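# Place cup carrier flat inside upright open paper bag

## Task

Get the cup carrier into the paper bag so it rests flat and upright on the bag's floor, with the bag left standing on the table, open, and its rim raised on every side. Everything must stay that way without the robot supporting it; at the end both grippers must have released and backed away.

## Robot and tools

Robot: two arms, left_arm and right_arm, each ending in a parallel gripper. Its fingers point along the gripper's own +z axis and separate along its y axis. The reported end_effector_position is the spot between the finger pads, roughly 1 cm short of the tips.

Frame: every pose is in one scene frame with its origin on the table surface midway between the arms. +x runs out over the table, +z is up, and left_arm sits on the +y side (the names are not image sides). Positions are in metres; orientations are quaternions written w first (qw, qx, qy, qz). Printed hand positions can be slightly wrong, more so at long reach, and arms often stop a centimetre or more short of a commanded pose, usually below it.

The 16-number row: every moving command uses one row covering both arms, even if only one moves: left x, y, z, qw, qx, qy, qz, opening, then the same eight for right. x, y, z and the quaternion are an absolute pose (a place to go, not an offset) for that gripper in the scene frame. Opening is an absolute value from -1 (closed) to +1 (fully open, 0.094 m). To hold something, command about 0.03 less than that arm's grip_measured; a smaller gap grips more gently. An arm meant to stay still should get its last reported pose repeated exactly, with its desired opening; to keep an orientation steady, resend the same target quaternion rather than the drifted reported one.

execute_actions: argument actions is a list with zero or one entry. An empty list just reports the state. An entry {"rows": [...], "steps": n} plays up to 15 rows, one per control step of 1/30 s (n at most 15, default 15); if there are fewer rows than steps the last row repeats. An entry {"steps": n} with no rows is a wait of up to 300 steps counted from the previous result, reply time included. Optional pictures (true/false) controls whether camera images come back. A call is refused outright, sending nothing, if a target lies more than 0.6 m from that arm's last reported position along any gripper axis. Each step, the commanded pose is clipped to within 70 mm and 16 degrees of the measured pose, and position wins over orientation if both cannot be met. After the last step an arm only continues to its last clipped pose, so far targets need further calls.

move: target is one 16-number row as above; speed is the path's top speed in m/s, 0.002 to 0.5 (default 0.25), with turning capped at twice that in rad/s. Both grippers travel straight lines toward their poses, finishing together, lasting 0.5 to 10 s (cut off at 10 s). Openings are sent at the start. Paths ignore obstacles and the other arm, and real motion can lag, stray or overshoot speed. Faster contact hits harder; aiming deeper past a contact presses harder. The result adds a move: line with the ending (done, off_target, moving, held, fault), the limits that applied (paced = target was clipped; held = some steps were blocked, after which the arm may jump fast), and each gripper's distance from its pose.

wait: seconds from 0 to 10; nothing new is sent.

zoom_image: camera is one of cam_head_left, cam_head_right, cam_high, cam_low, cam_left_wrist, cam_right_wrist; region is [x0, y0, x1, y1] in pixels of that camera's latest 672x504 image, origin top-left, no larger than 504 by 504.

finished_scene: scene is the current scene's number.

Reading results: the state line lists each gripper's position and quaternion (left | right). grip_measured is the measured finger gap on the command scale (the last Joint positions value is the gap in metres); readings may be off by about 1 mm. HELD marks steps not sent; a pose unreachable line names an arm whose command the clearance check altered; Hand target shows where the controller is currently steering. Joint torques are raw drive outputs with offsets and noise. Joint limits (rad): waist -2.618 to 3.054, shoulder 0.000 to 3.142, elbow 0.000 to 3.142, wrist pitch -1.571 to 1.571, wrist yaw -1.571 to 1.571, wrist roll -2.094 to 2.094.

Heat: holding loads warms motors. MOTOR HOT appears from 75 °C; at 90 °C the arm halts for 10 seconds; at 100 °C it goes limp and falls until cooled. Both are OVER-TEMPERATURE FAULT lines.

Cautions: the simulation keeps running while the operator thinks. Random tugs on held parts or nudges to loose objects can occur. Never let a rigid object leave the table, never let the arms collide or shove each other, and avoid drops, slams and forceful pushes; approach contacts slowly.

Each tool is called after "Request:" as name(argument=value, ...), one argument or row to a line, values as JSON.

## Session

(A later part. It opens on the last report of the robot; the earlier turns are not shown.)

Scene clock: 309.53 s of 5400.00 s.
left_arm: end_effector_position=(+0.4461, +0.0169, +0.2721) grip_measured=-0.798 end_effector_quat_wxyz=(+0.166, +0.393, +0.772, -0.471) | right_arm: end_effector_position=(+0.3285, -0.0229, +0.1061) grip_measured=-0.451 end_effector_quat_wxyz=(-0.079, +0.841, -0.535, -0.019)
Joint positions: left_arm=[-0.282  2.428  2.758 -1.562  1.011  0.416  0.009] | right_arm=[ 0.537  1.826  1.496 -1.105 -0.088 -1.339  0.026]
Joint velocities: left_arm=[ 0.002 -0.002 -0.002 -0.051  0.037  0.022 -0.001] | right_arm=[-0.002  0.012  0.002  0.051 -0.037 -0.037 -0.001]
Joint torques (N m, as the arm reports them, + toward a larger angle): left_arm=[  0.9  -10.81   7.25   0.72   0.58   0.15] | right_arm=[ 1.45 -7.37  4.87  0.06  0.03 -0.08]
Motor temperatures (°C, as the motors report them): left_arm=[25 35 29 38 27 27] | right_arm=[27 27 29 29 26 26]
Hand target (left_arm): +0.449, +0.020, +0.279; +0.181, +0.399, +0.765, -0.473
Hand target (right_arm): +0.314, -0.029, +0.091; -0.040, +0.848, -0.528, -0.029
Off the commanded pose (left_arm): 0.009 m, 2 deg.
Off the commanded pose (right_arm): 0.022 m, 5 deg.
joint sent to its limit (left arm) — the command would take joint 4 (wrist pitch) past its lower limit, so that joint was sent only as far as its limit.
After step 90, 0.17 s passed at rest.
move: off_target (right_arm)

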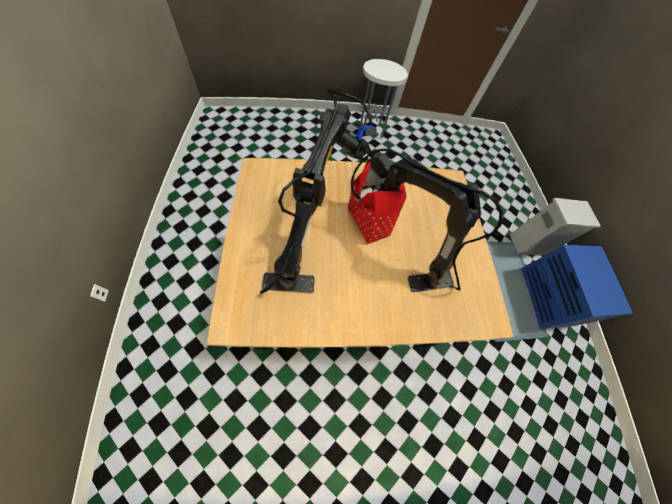

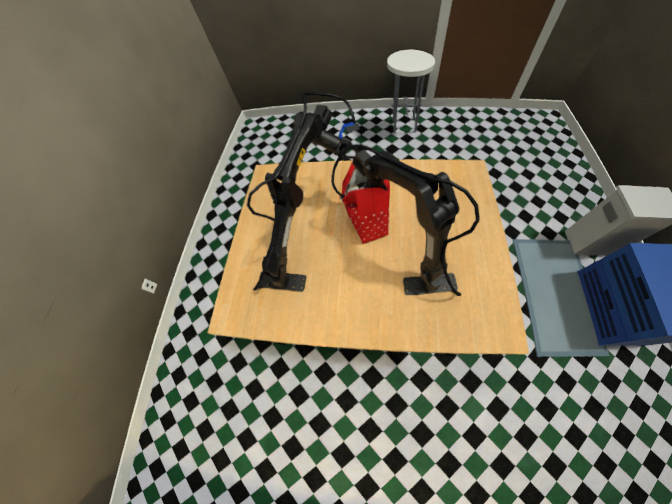

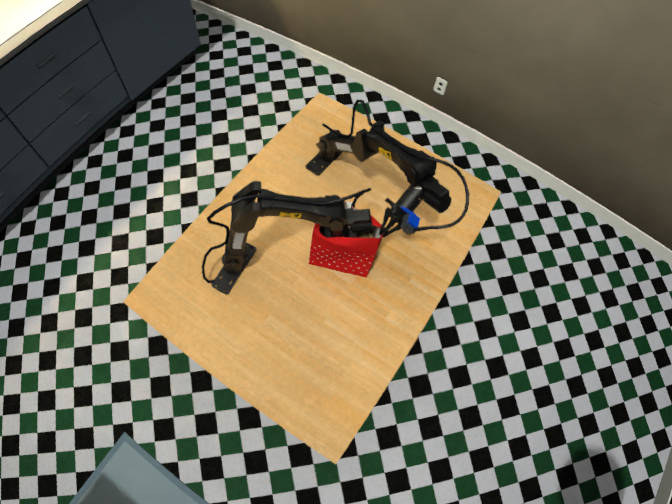

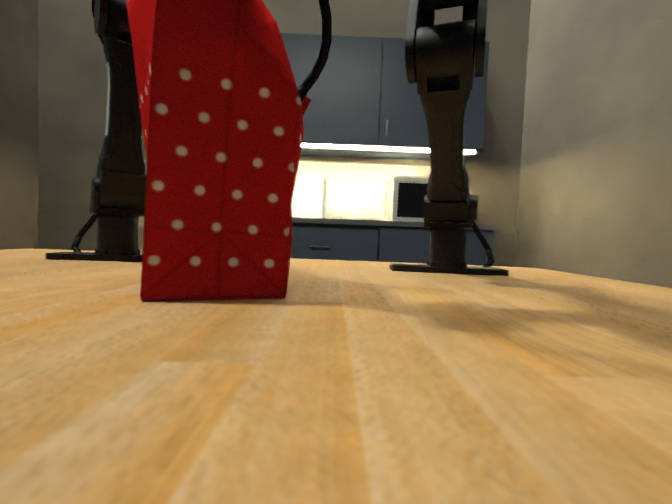

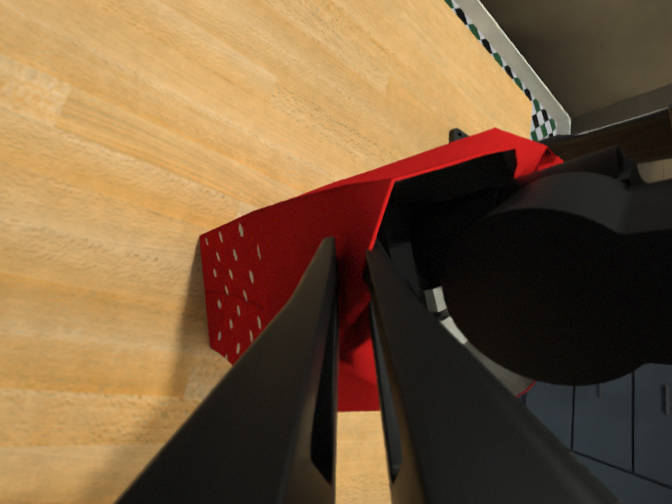

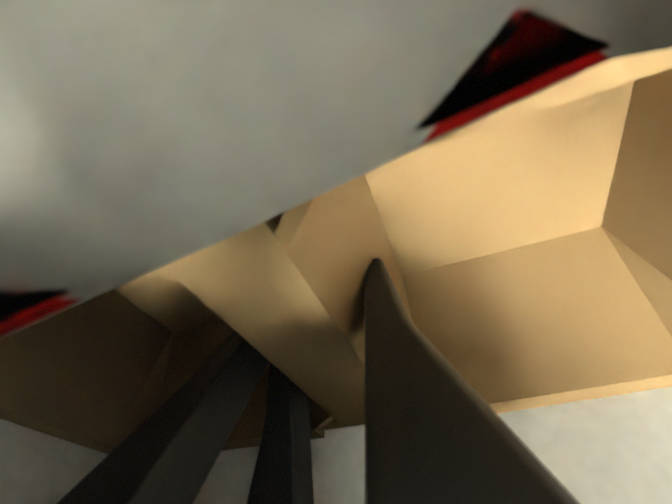

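Request:
move(
  target=[0.445,0.045,0.33,0.2,0.34,0.8,-0.45,-0.6,0.314,-0.028,0.10,0.05,-0.848,0.527,0.03,-0.5],
  speed=0.05,
)

Request:
zoom_image(
  camera="cam_head_left",
  region=[320,110,460,250],
)

Scene clock: 313.93 s of 5400.00 s.
left_arm: end_effector_position=(+0.4493, +0.0354, +0.2897) grip_measured=-0.601 end_effector_quat_wxyz=(+0.168, +0.337, +0.816, -0.439) | right_arm: end_effector_position=(+0.3348, -0.0181, +0.1073) grip_measured=-0.451 end_effector_quat_wxyz=(-0.094, +0.841, -0.532, -0.013)
Joint positions: left_arm=[-0.263  2.362  2.758 -1.562  0.918  0.263  0.019] | right_arm=[ 0.537  1.826  1.496 -1.073 -0.087 -1.343  0.026]
Joint velocities: left_arm=[-0.007  0.012 -0.002  0.022  0.037 -0.007  0.001] | right_arm=[ 0.012 -0.002  0.007 -0.007 -0.007  0.022 -0.001]
Joint torques (N m, as the arm reports them, + toward a larger angle): left_arm=[  1.71 -14.32   7.98   0.82   0.82  -0.19] | right_arm=[ 1.1  -8.84  6.56 -0.36 -0.07 -0.09]
Motor temperatures (°C, as the motors report them): left_arm=[25 35 29 37 27 27] | right_arm=[27 27 29 29 26 26]
Hand target (left_arm): +0.443, +0.045, +0.328; +0.205, +0.338, +0.801, -0.450
Hand target (right_arm): +0.315, -0.028, +0.101; -0.051, +0.848, -0.527, -0.029
Off the commanded pose (left_arm): 0.042 m, 4 deg.
Off the commanded pose (right_arm): 0.024 m, 5 deg.
joint sent to its limit (left arm) — the command would take joint 4 (wrist pitch) past its lower limit, so that joint was sent only as far as its limit.
move: off_target (left_arm, right_arm)

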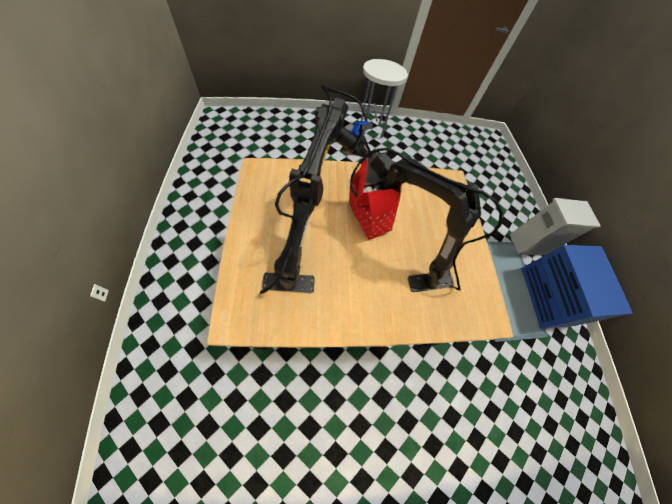

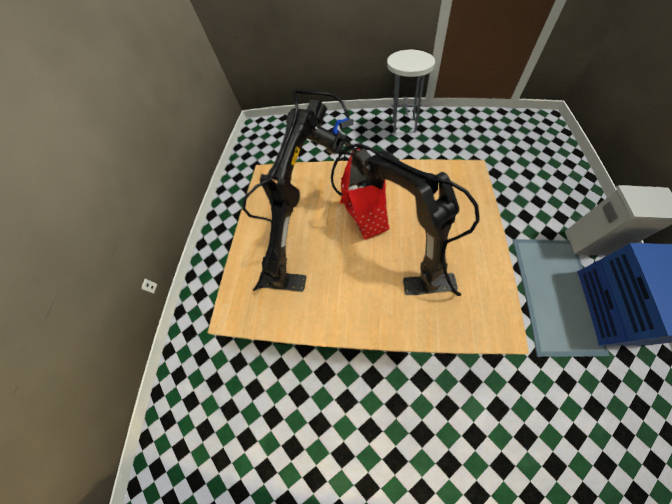

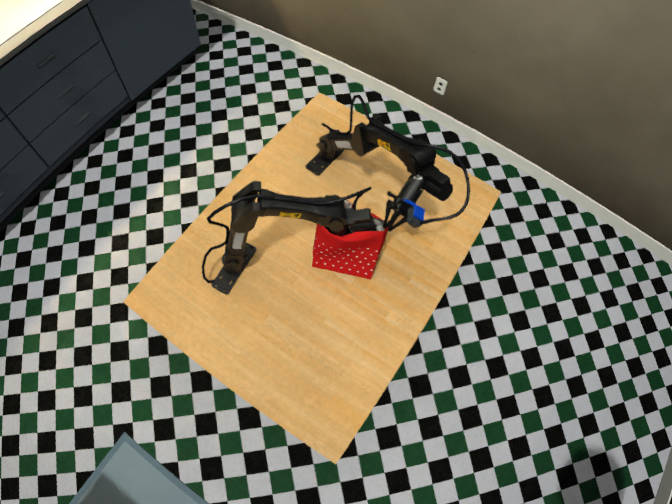

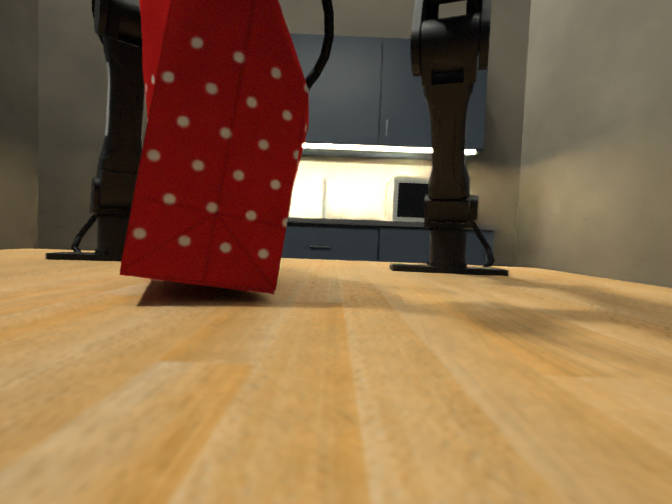

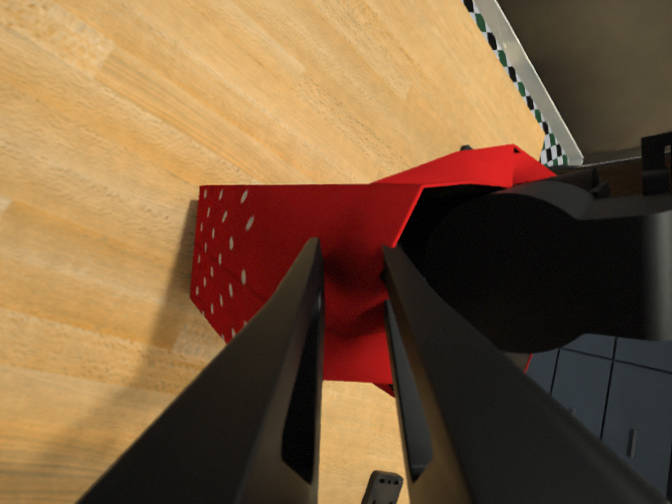

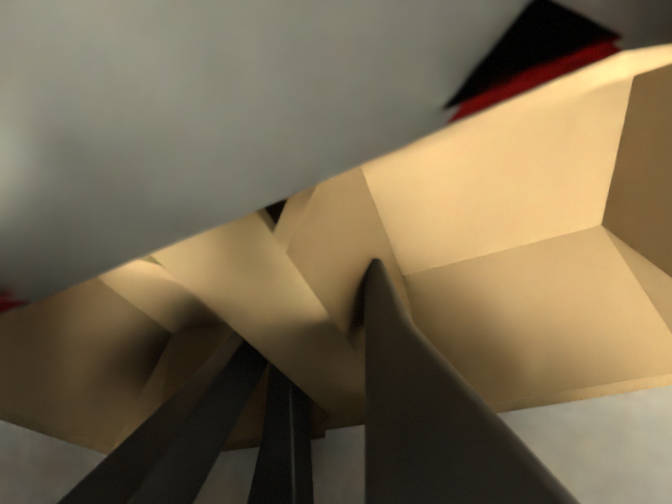

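Region (320, 110, 460, 250) of cam_head_left's 672x504 image, scaled by 3.600, with more detail than that image has.

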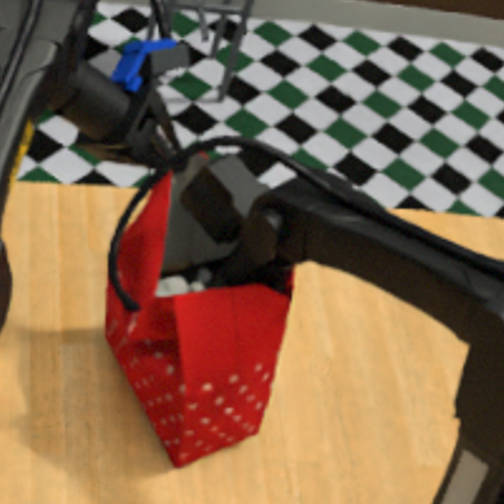

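Request:
move(
  target=[0.435,0.07,0.36,0.22,0.31,0.81,-0.445,-0.6,0.314,-0.028,0.10,0.05,-0.848,0.527,0.03,-0.5],
  speed=0.06,
)

Scene clock: 319.80 s of 5400.00 s.
left_arm: end_effector_position=(+0.4453, +0.0552, +0.3162) grip_measured=-0.601 end_effector_quat_wxyz=(+0.192, +0.317, +0.827, -0.423) | right_arm: end_effector_position=(+0.3476, -0.0040, +0.1164) grip_measured=-0.455 end_effector_quat_wxyz=(-0.130, +0.845, -0.520, -0.000)
Joint positions: left_arm=[-0.234  2.278  2.73  -1.562  0.882  0.221  0.019] | right_arm=[ 0.544  1.826  1.517 -1.018 -0.089 -1.358  0.026]
Joint velocities: left_arm=[-0.007  0.002 -0.017  0.007 -0.022 -0.007 -0.002] | right_arm=[-0.002 -0.007  0.002  0.051 -0.051  0.007  0.001]
Joint torques (N m, as the arm reports them, + toward a larger angle): left_arm=[  2.7  -14.95   5.97   0.93   1.01  -0.35] | right_arm=[ 0.51 -8.69  5.77 -0.87 -0.04  0.07]
Motor temperatures (°C, as the motors report them): left_arm=[25 37 29 37 27 27] | right_arm=[27 27 29 29 26 26]
Hand target (left_arm): +0.433, +0.069, +0.358; +0.226, +0.309, +0.810, -0.444
Hand target (right_arm): +0.316, -0.027, +0.103; -0.052, +0.848, -0.527, -0.028
Off the commanded pose (left_arm): 0.047 m, 5 deg.
Off the commanded pose (right_arm): 0.044 m, 10 deg.
joint sent to its limit (left arm) — the command would take joint 4 (wrist pitch) past its lower limit, so that joint was sent only as far as its limit.
After step 90, 1.23 s passed at rest.
move: off_target (left_arm, right_arm)

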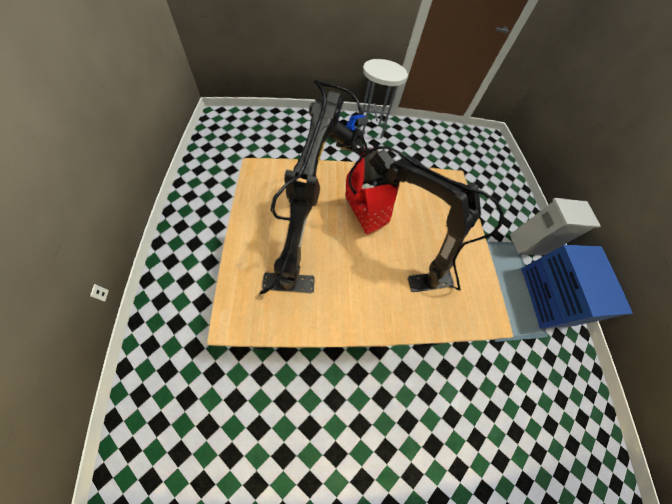

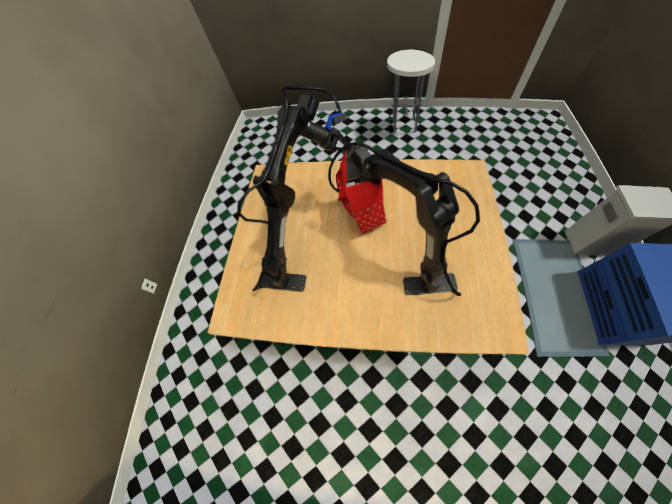

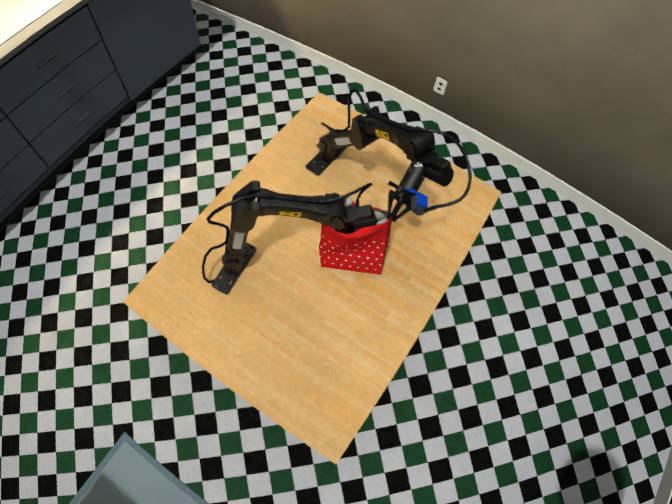

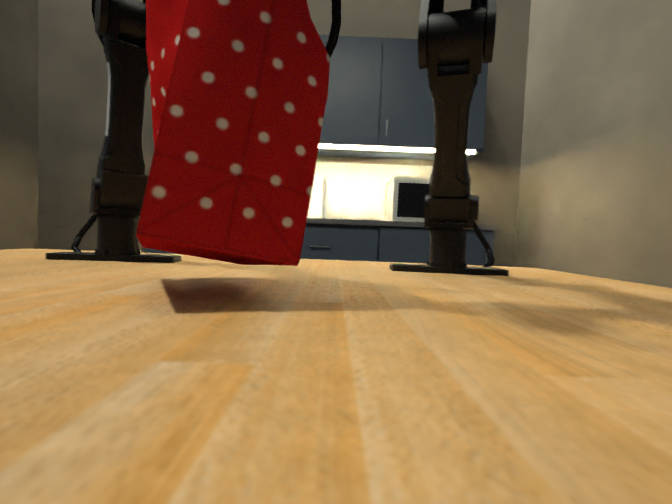

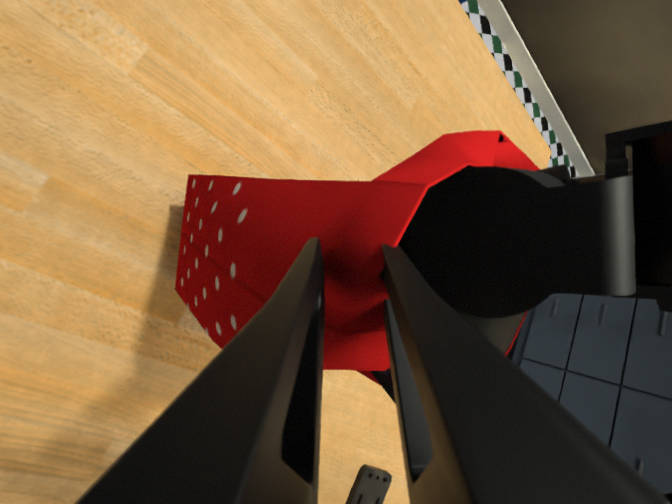

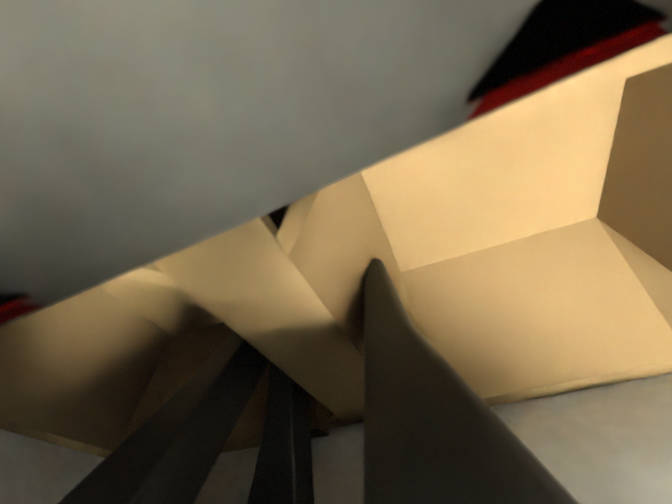

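Request:
move(
  target=[0.45,0.02,0.278,0.18,0.38,0.78,-0.465,-0.8,0.314,-0.022,0.125,0.075,-0.838,0.53,0.11,-0.5],
  speed=0.05,
)

Request:
zoom_image(
  camera="cam_head_left",
  region=[320,110,460,250],
)

Request:
zoom_image(
  camera="cam_high",
  region=[350,190,420,260],
)

Scene clock: 326.47 s of 5400.00 s.
left_arm: end_effector_position=(+0.4516, +0.0267, +0.2748) grip_measured=-0.798 end_effector_quat_wxyz=(+0.172, +0.369, +0.793, -0.454) | right_arm: end_effector_position=(+0.3178, -0.0227, +0.1229) grip_measured=-0.455 end_effector_quat_wxyz=(-0.080, +0.837, -0.533, -0.091)
Joint positions: left_arm=[-0.269  2.354  2.65  -1.488  0.966  0.347  0.009] | right_arm=[ 0.486  1.839  1.57  -1.223 -0.23  -1.387  0.026]
Joint velocities: left_arm=[-0.007  0.002  0.027 -0.037 -0.022  0.037  0.   ] | right_arm=[-0.002  0.007  0.002 -0.007 -0.037 -0.022 -0.001]
Joint torques (N m, as the arm reports them, + toward a larger angle): left_arm=[ -0.53 -10.88   4.64   1.11   0.73   0.1 ] | right_arm=[-0.68 -8.24  9.59 -0.06 -0.48 -0.11]
Motor temperatures (°C, as the motors report them): left_arm=[25 38 28 37 28 27] | right_arm=[27 27 29 29 26 26]
Hand target (left_arm): +0.451, +0.020, +0.278; +0.179, +0.380, +0.779, -0.465
Hand target (right_arm): +0.315, -0.022, +0.126; -0.076, +0.837, -0.532, -0.109
Off the commanded pose (left_arm): 0.008 m, 3 deg.
Off the commanded pose (right_arm): 0.004 m, 2 deg.
After step 90, 0.97 s passed at rest.
move: off_target (left_arm)

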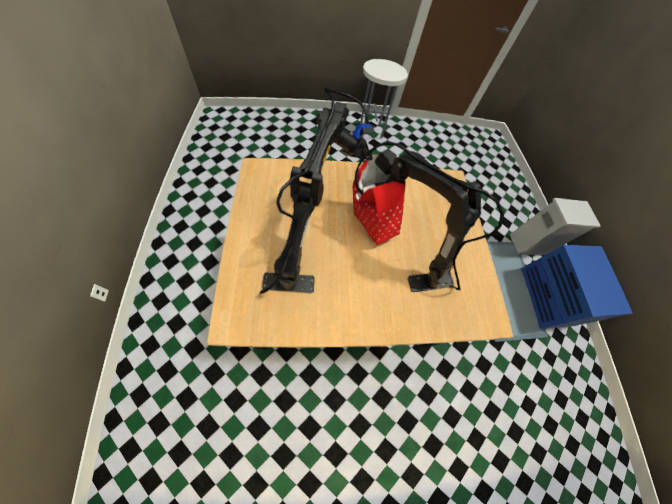

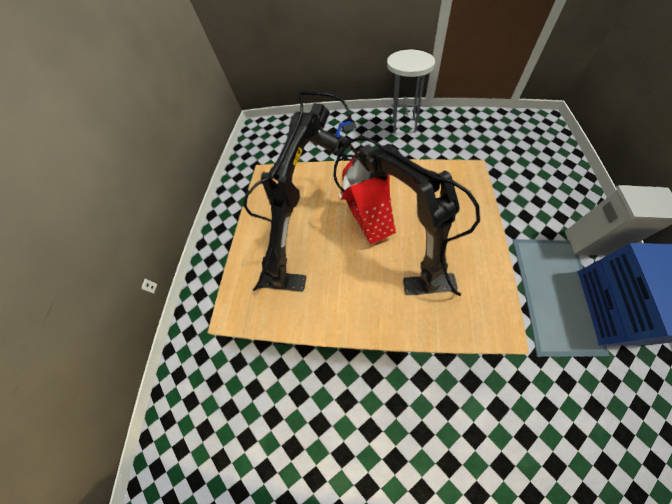

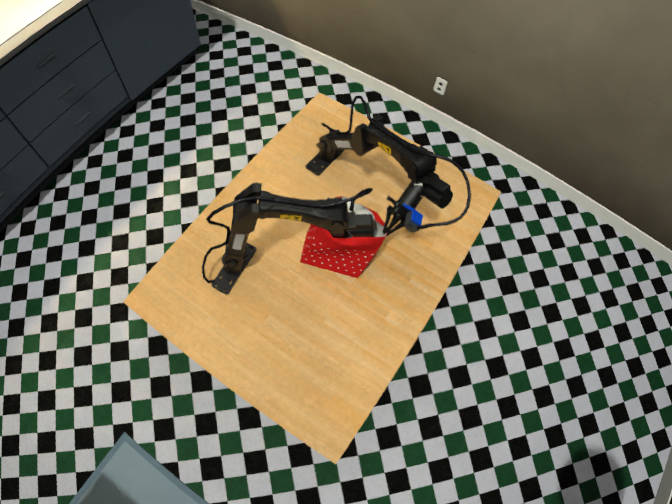

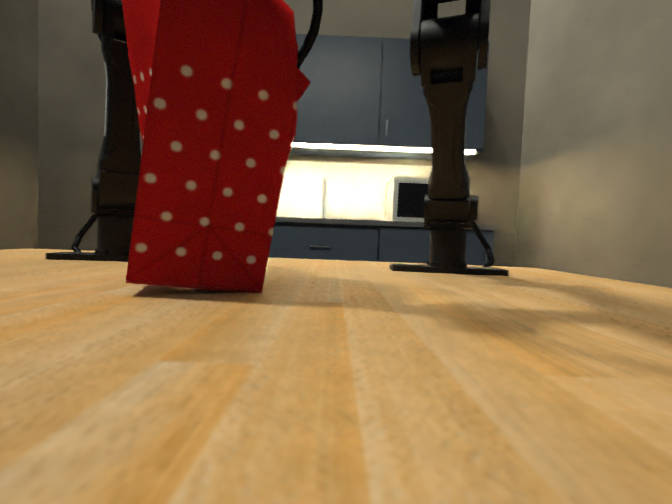

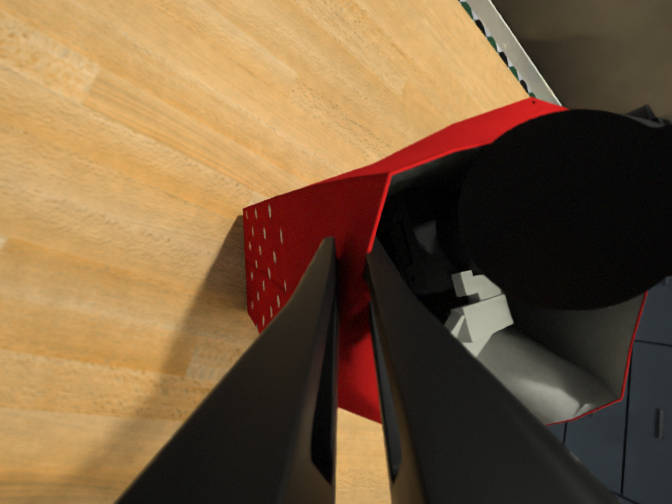

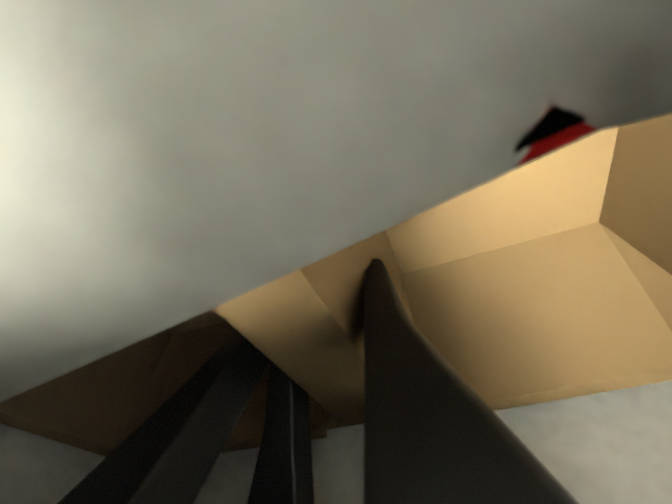

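Region (320, 110, 460, 250) of cam_head_left's 672x504 image, scaled by 3.600, with more detail than that image has.

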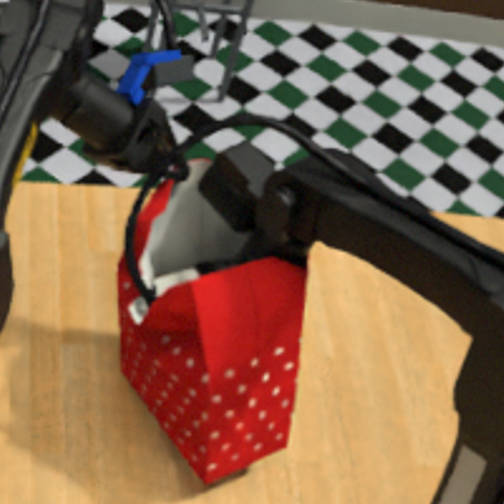

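Region (350, 190, 420, 260) of cam_high's 672x504 image, scaled by 7.200, with more detail than that image has.

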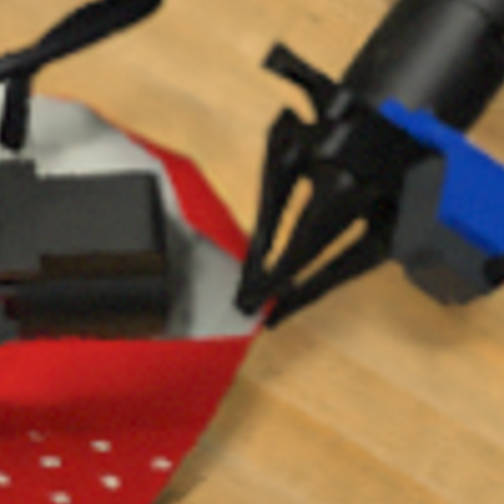

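Request:
move(
  target=[0.44,0.01,0.27,0.18,0.38,0.78,-0.465,-0.8,0.31,-0.035,0.095,0.03,-0.84,0.54,0.05,-0.5],
  speed=0.04,
)

Request:
move(
  target=[0.44,0.01,0.27,0.18,0.38,0.78,-0.465,-0.8,0.315,-0.035,0.11,0.04,-0.84,0.54,0.05,-0.25],
  speed=0.02,
)

Request:
move(
  target=[0.44,0.01,0.27,0.18,0.38,0.78,-0.465,-0.8,0.315,-0.035,0.21,0.06,-0.84,0.54,0.03,-0.25],
  speed=0.05,
)

Request:
zoom_image(
  camera="cam_head_left",
  region=[320,110,460,250],
)

Scene clock: 333.53 s of 5400.00 s.
left_arm: end_effector_position=(+0.4430, +0.0129, +0.2663) grip_measured=-0.798 end_effector_quat_wxyz=(+0.173, +0.373, +0.784, -0.465) | right_arm: end_effector_position=(+0.3143, -0.0314, +0.1053) grip_measured=-0.455 end_effector_quat_wxyz=(-0.050, +0.837, -0.542, -0.058)
Joint positions: left_arm=[-0.298  2.249  2.403 -1.306  0.982  0.309  0.009] | right_arm=[ 0.515  1.839  1.514 -1.192 -0.144 -1.347  0.026]
Joint velocities: left_arm=[-0.012 -0.007 -0.022  0.051 -0.007 -0.022 -0.001] | right_arm=[-0.002 -0.007  0.002  0.007  0.066 -0.022 -0.001]
Joint torques (N m, as the arm reports them, + toward a larger angle): left_arm=[ -0.55 -11.75   4.36   1.08   0.45   0.03] | right_arm=[ 1.28 -8.44  4.53  0.3   0.28  0.01]
Motor temperatures (°C, as the motors report them): left_arm=[25 38 28 37 28 27] | right_arm=[27 27 29 29 26 26]
Hand target (left_arm): +0.440, +0.010, +0.270; +0.180, +0.380, +0.779, -0.465
Hand target (right_arm): +0.310, -0.036, +0.095; -0.030, +0.840, -0.540, -0.049
Off the commanded pose (left_arm): 0.006 m, 1 deg.
Off the commanded pose (right_arm): 0.012 m, 2 deg.
After step 90, 2.20 s passed at rest.
move: off_target (right_arm)

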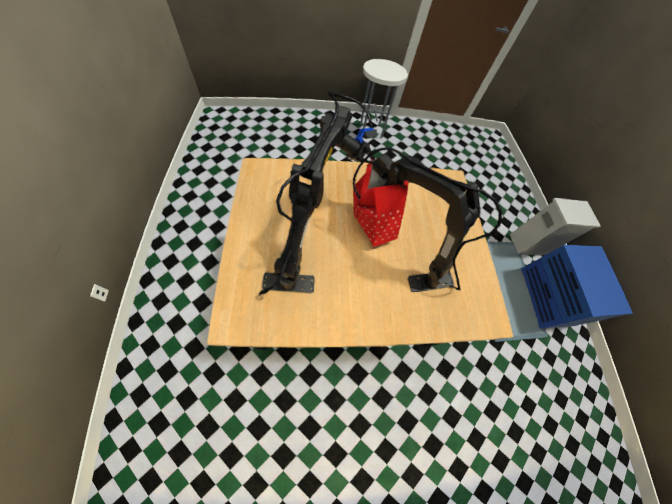

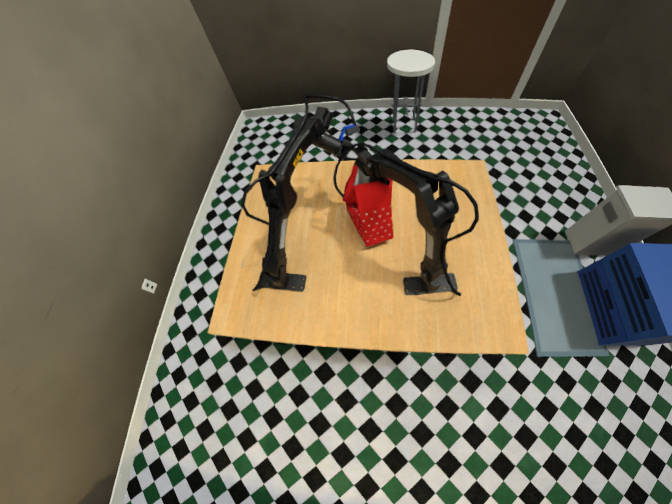

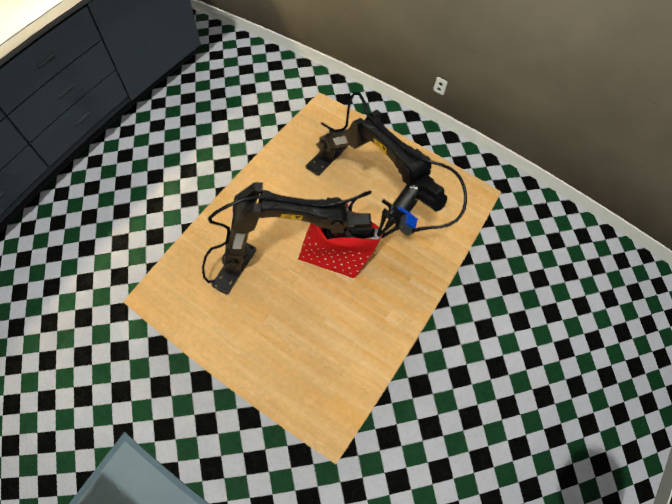

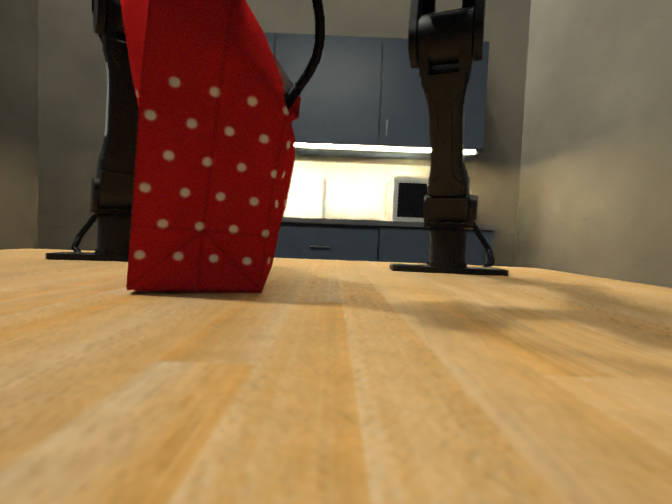

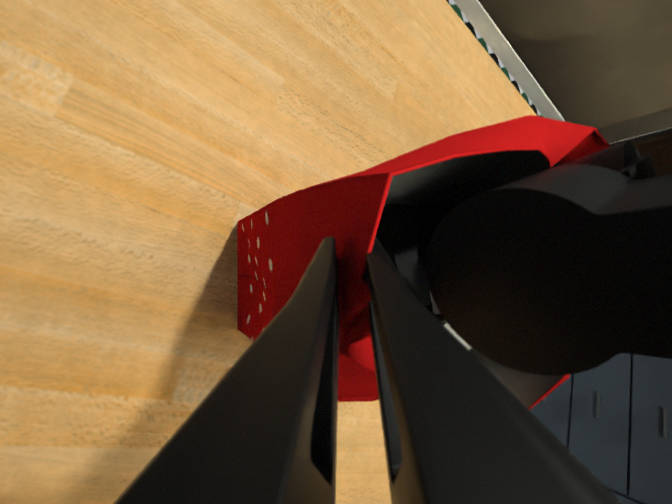

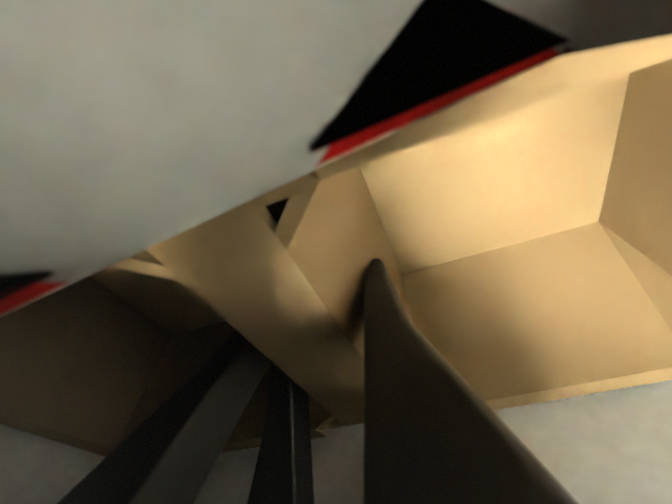

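Scene clock: 334.43 s of 5400.00 s.
left_arm: end_effector_position=(+0.4441, +0.0123, +0.2671) grip_measured=-0.798 end_effector_quat_wxyz=(+0.177, +0.375, +0.782, -0.465) | right_arm: end_effector_position=(+0.3150, -0.0311, +0.1075) grip_measured=-0.252 end_effector_quat_wxyz=(-0.051, +0.837, -0.542, -0.057)
Joint positions: left_arm=[-0.298  2.249  2.403 -1.297  0.983  0.309  0.009] | right_arm=[ 0.515  1.839  1.522 -1.198 -0.143 -1.347  0.035]
Joint velocities: left_arm=[ 0.007 -0.002 -0.002 -0.037  0.022 -0.051  0.001] | right_arm=[-0.002  0.012  0.002 -0.007 -0.007  0.037 -0.001]
Joint torques (N m, as the arm reports them, + toward a larger angle): left_arm=[ -0.61 -11.77   4.26   1.03   0.41   0.  ] | right_arm=[ 0.14 -8.91  8.85 -0.01  0.13 -0.07]
Motor temperatures (°C, as the motors report them): left_arm=[25 38 28 36 28 27] | right_arm=[27 27 29 29 26 26]
Hand target (left_arm): +0.440, +0.010, +0.270; +0.180, +0.380, +0.779, -0.465
Hand target (right_arm): +0.315, -0.035, +0.110; -0.041, +0.839, -0.540, -0.050
Off the commanded pose (left_arm): 0.006 m, 1 deg.
Off the commanded pose (right_arm): 0.005 m, 2 deg.
move: done

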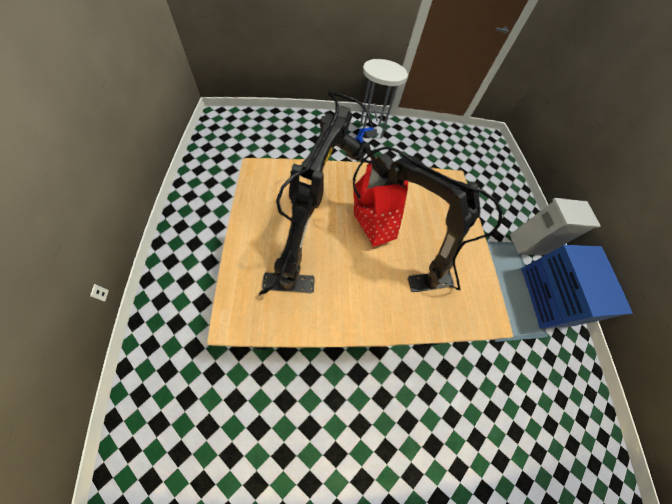

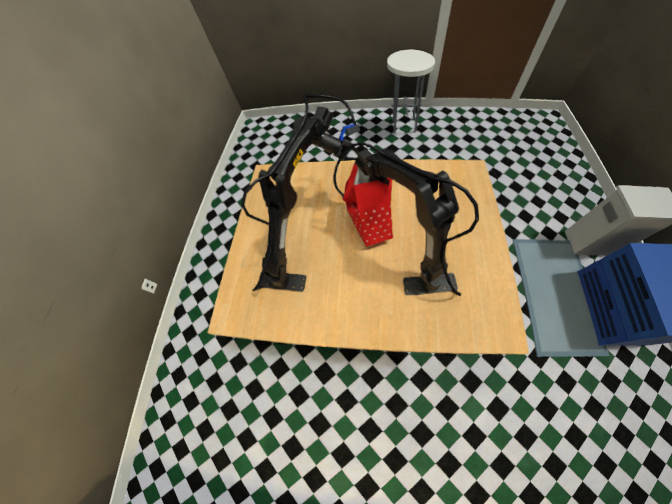

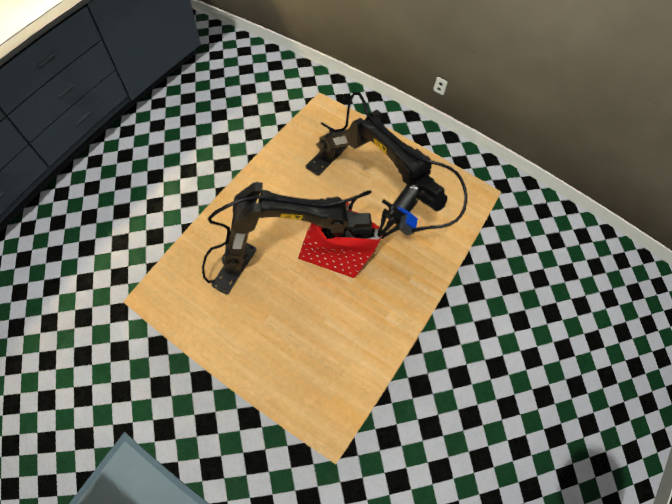

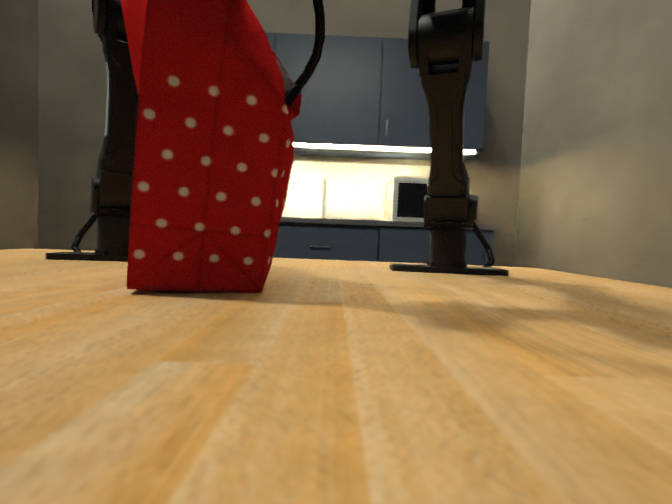

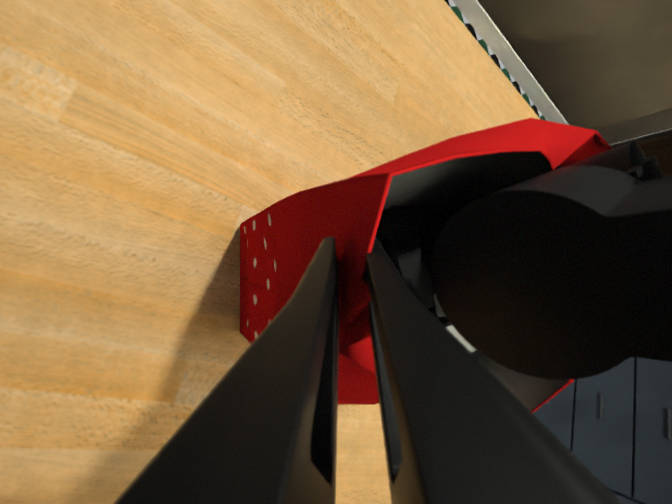

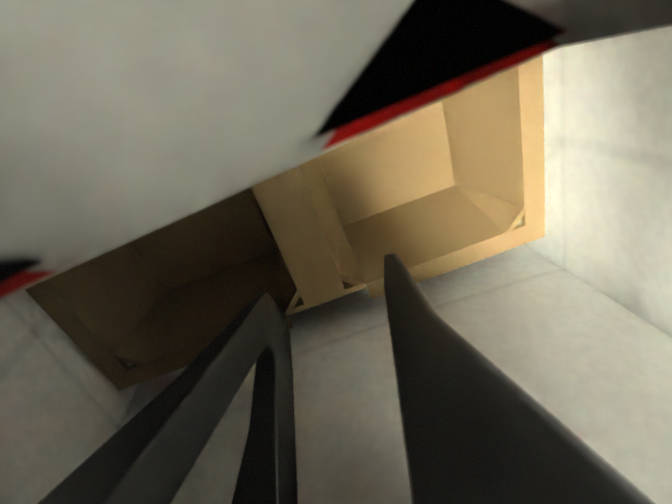

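Scene clock: 336.90 s of 5400.00 s.
left_arm: end_effector_position=(+0.4464, +0.0113, +0.2685) grip_measured=-0.798 end_effector_quat_wxyz=(+0.184, +0.377, +0.779, -0.465) | right_arm: end_effector_position=(+0.3191, -0.0378, +0.2064) grip_measured=-0.252 end_effector_quat_wxyz=(-0.064, +0.837, -0.542, -0.029)
Joint positions: left_arm=[-0.298  2.249  2.403 -1.28   0.984  0.308  0.009] | right_arm=[ 0.515  1.839  1.92  -1.55  -0.099 -1.347  0.035]
Joint velocities: left_arm=[-0.012 -0.002  0.007 -0.095 -0.066 -0.037  0.   ] | right_arm=[-0.007 -0.012 -0.002 -0.037  0.022  0.022  0.001]
Joint torques (N m, as the arm reports them, + toward a larger angle): left_arm=[ -0.67 -11.79   4.22   0.86   0.41   0.01] | right_arm=[ 1.29 -8.2   9.13  0.21 -0.05  0.06]
Motor temperatures (°C, as the motors report them): left_arm=[25 38 28 36 27 27] | right_arm=[27 28 30 29 26 26]
Hand target (left_arm): +0.440, +0.010, +0.270; +0.180, +0.380, +0.779, -0.465
Hand target (right_arm): +0.317, -0.034, +0.210; -0.064, +0.839, -0.539, -0.029
Off the commanded pose (left_arm): 0.007 m, 1 deg.
Off the commanded pose (right_arm): 0.006 m, 1 deg.
joint sent to its limit (right arm) — the command would take joint 4 (wrist pitch) past its lower limit, so that joint was sent only as far as its limit.
move: done

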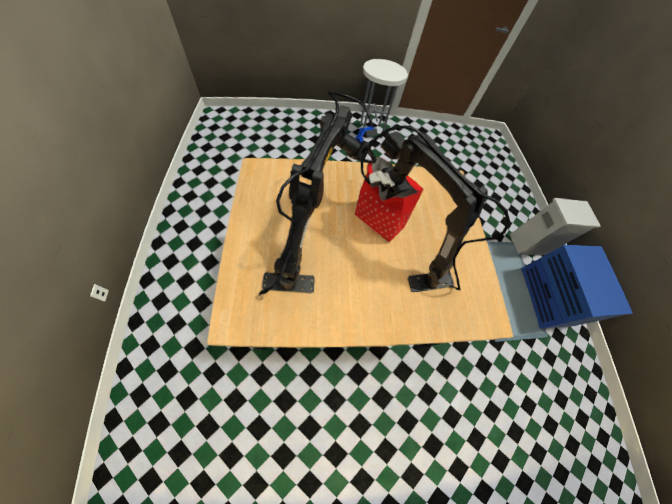

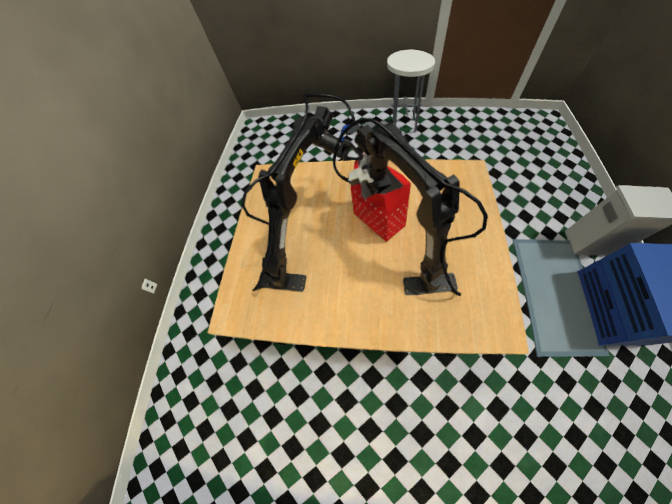

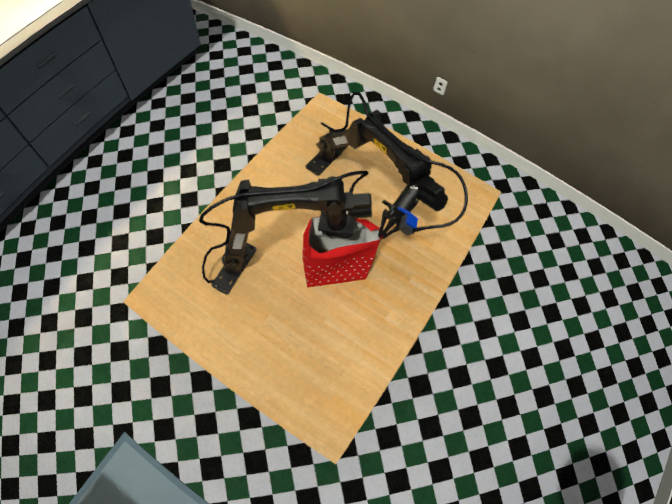

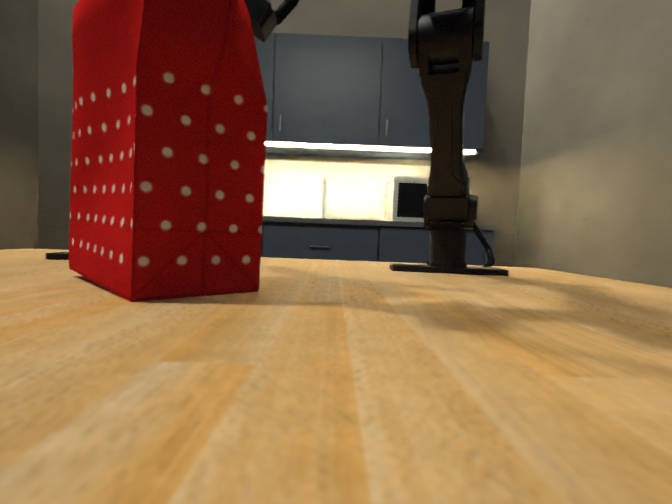

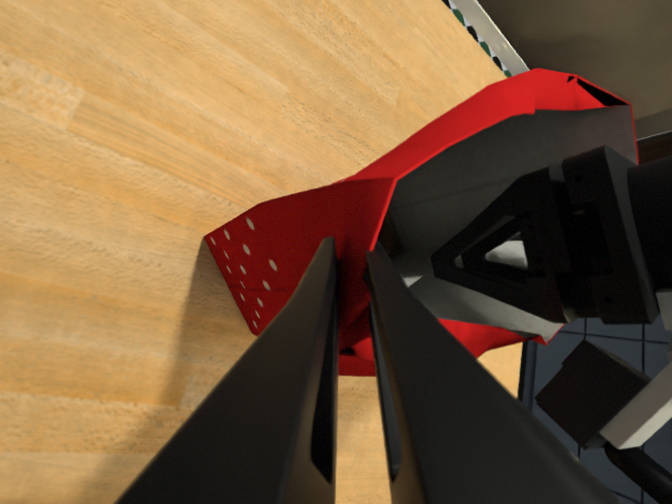

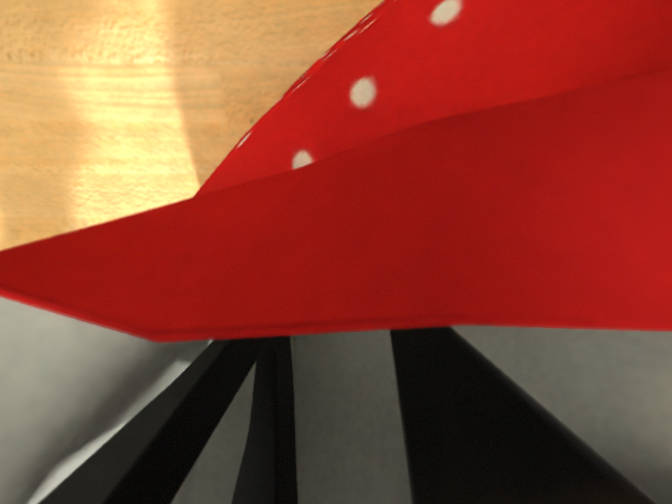

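Region (320, 110, 460, 250) of cam_head_left's 672x504 image, scaled by 3.600, with more detail than that image has.

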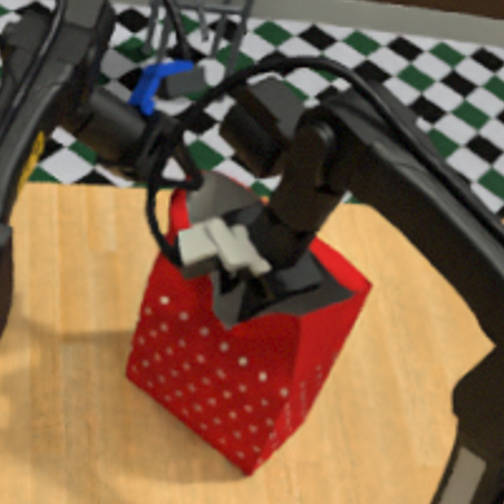

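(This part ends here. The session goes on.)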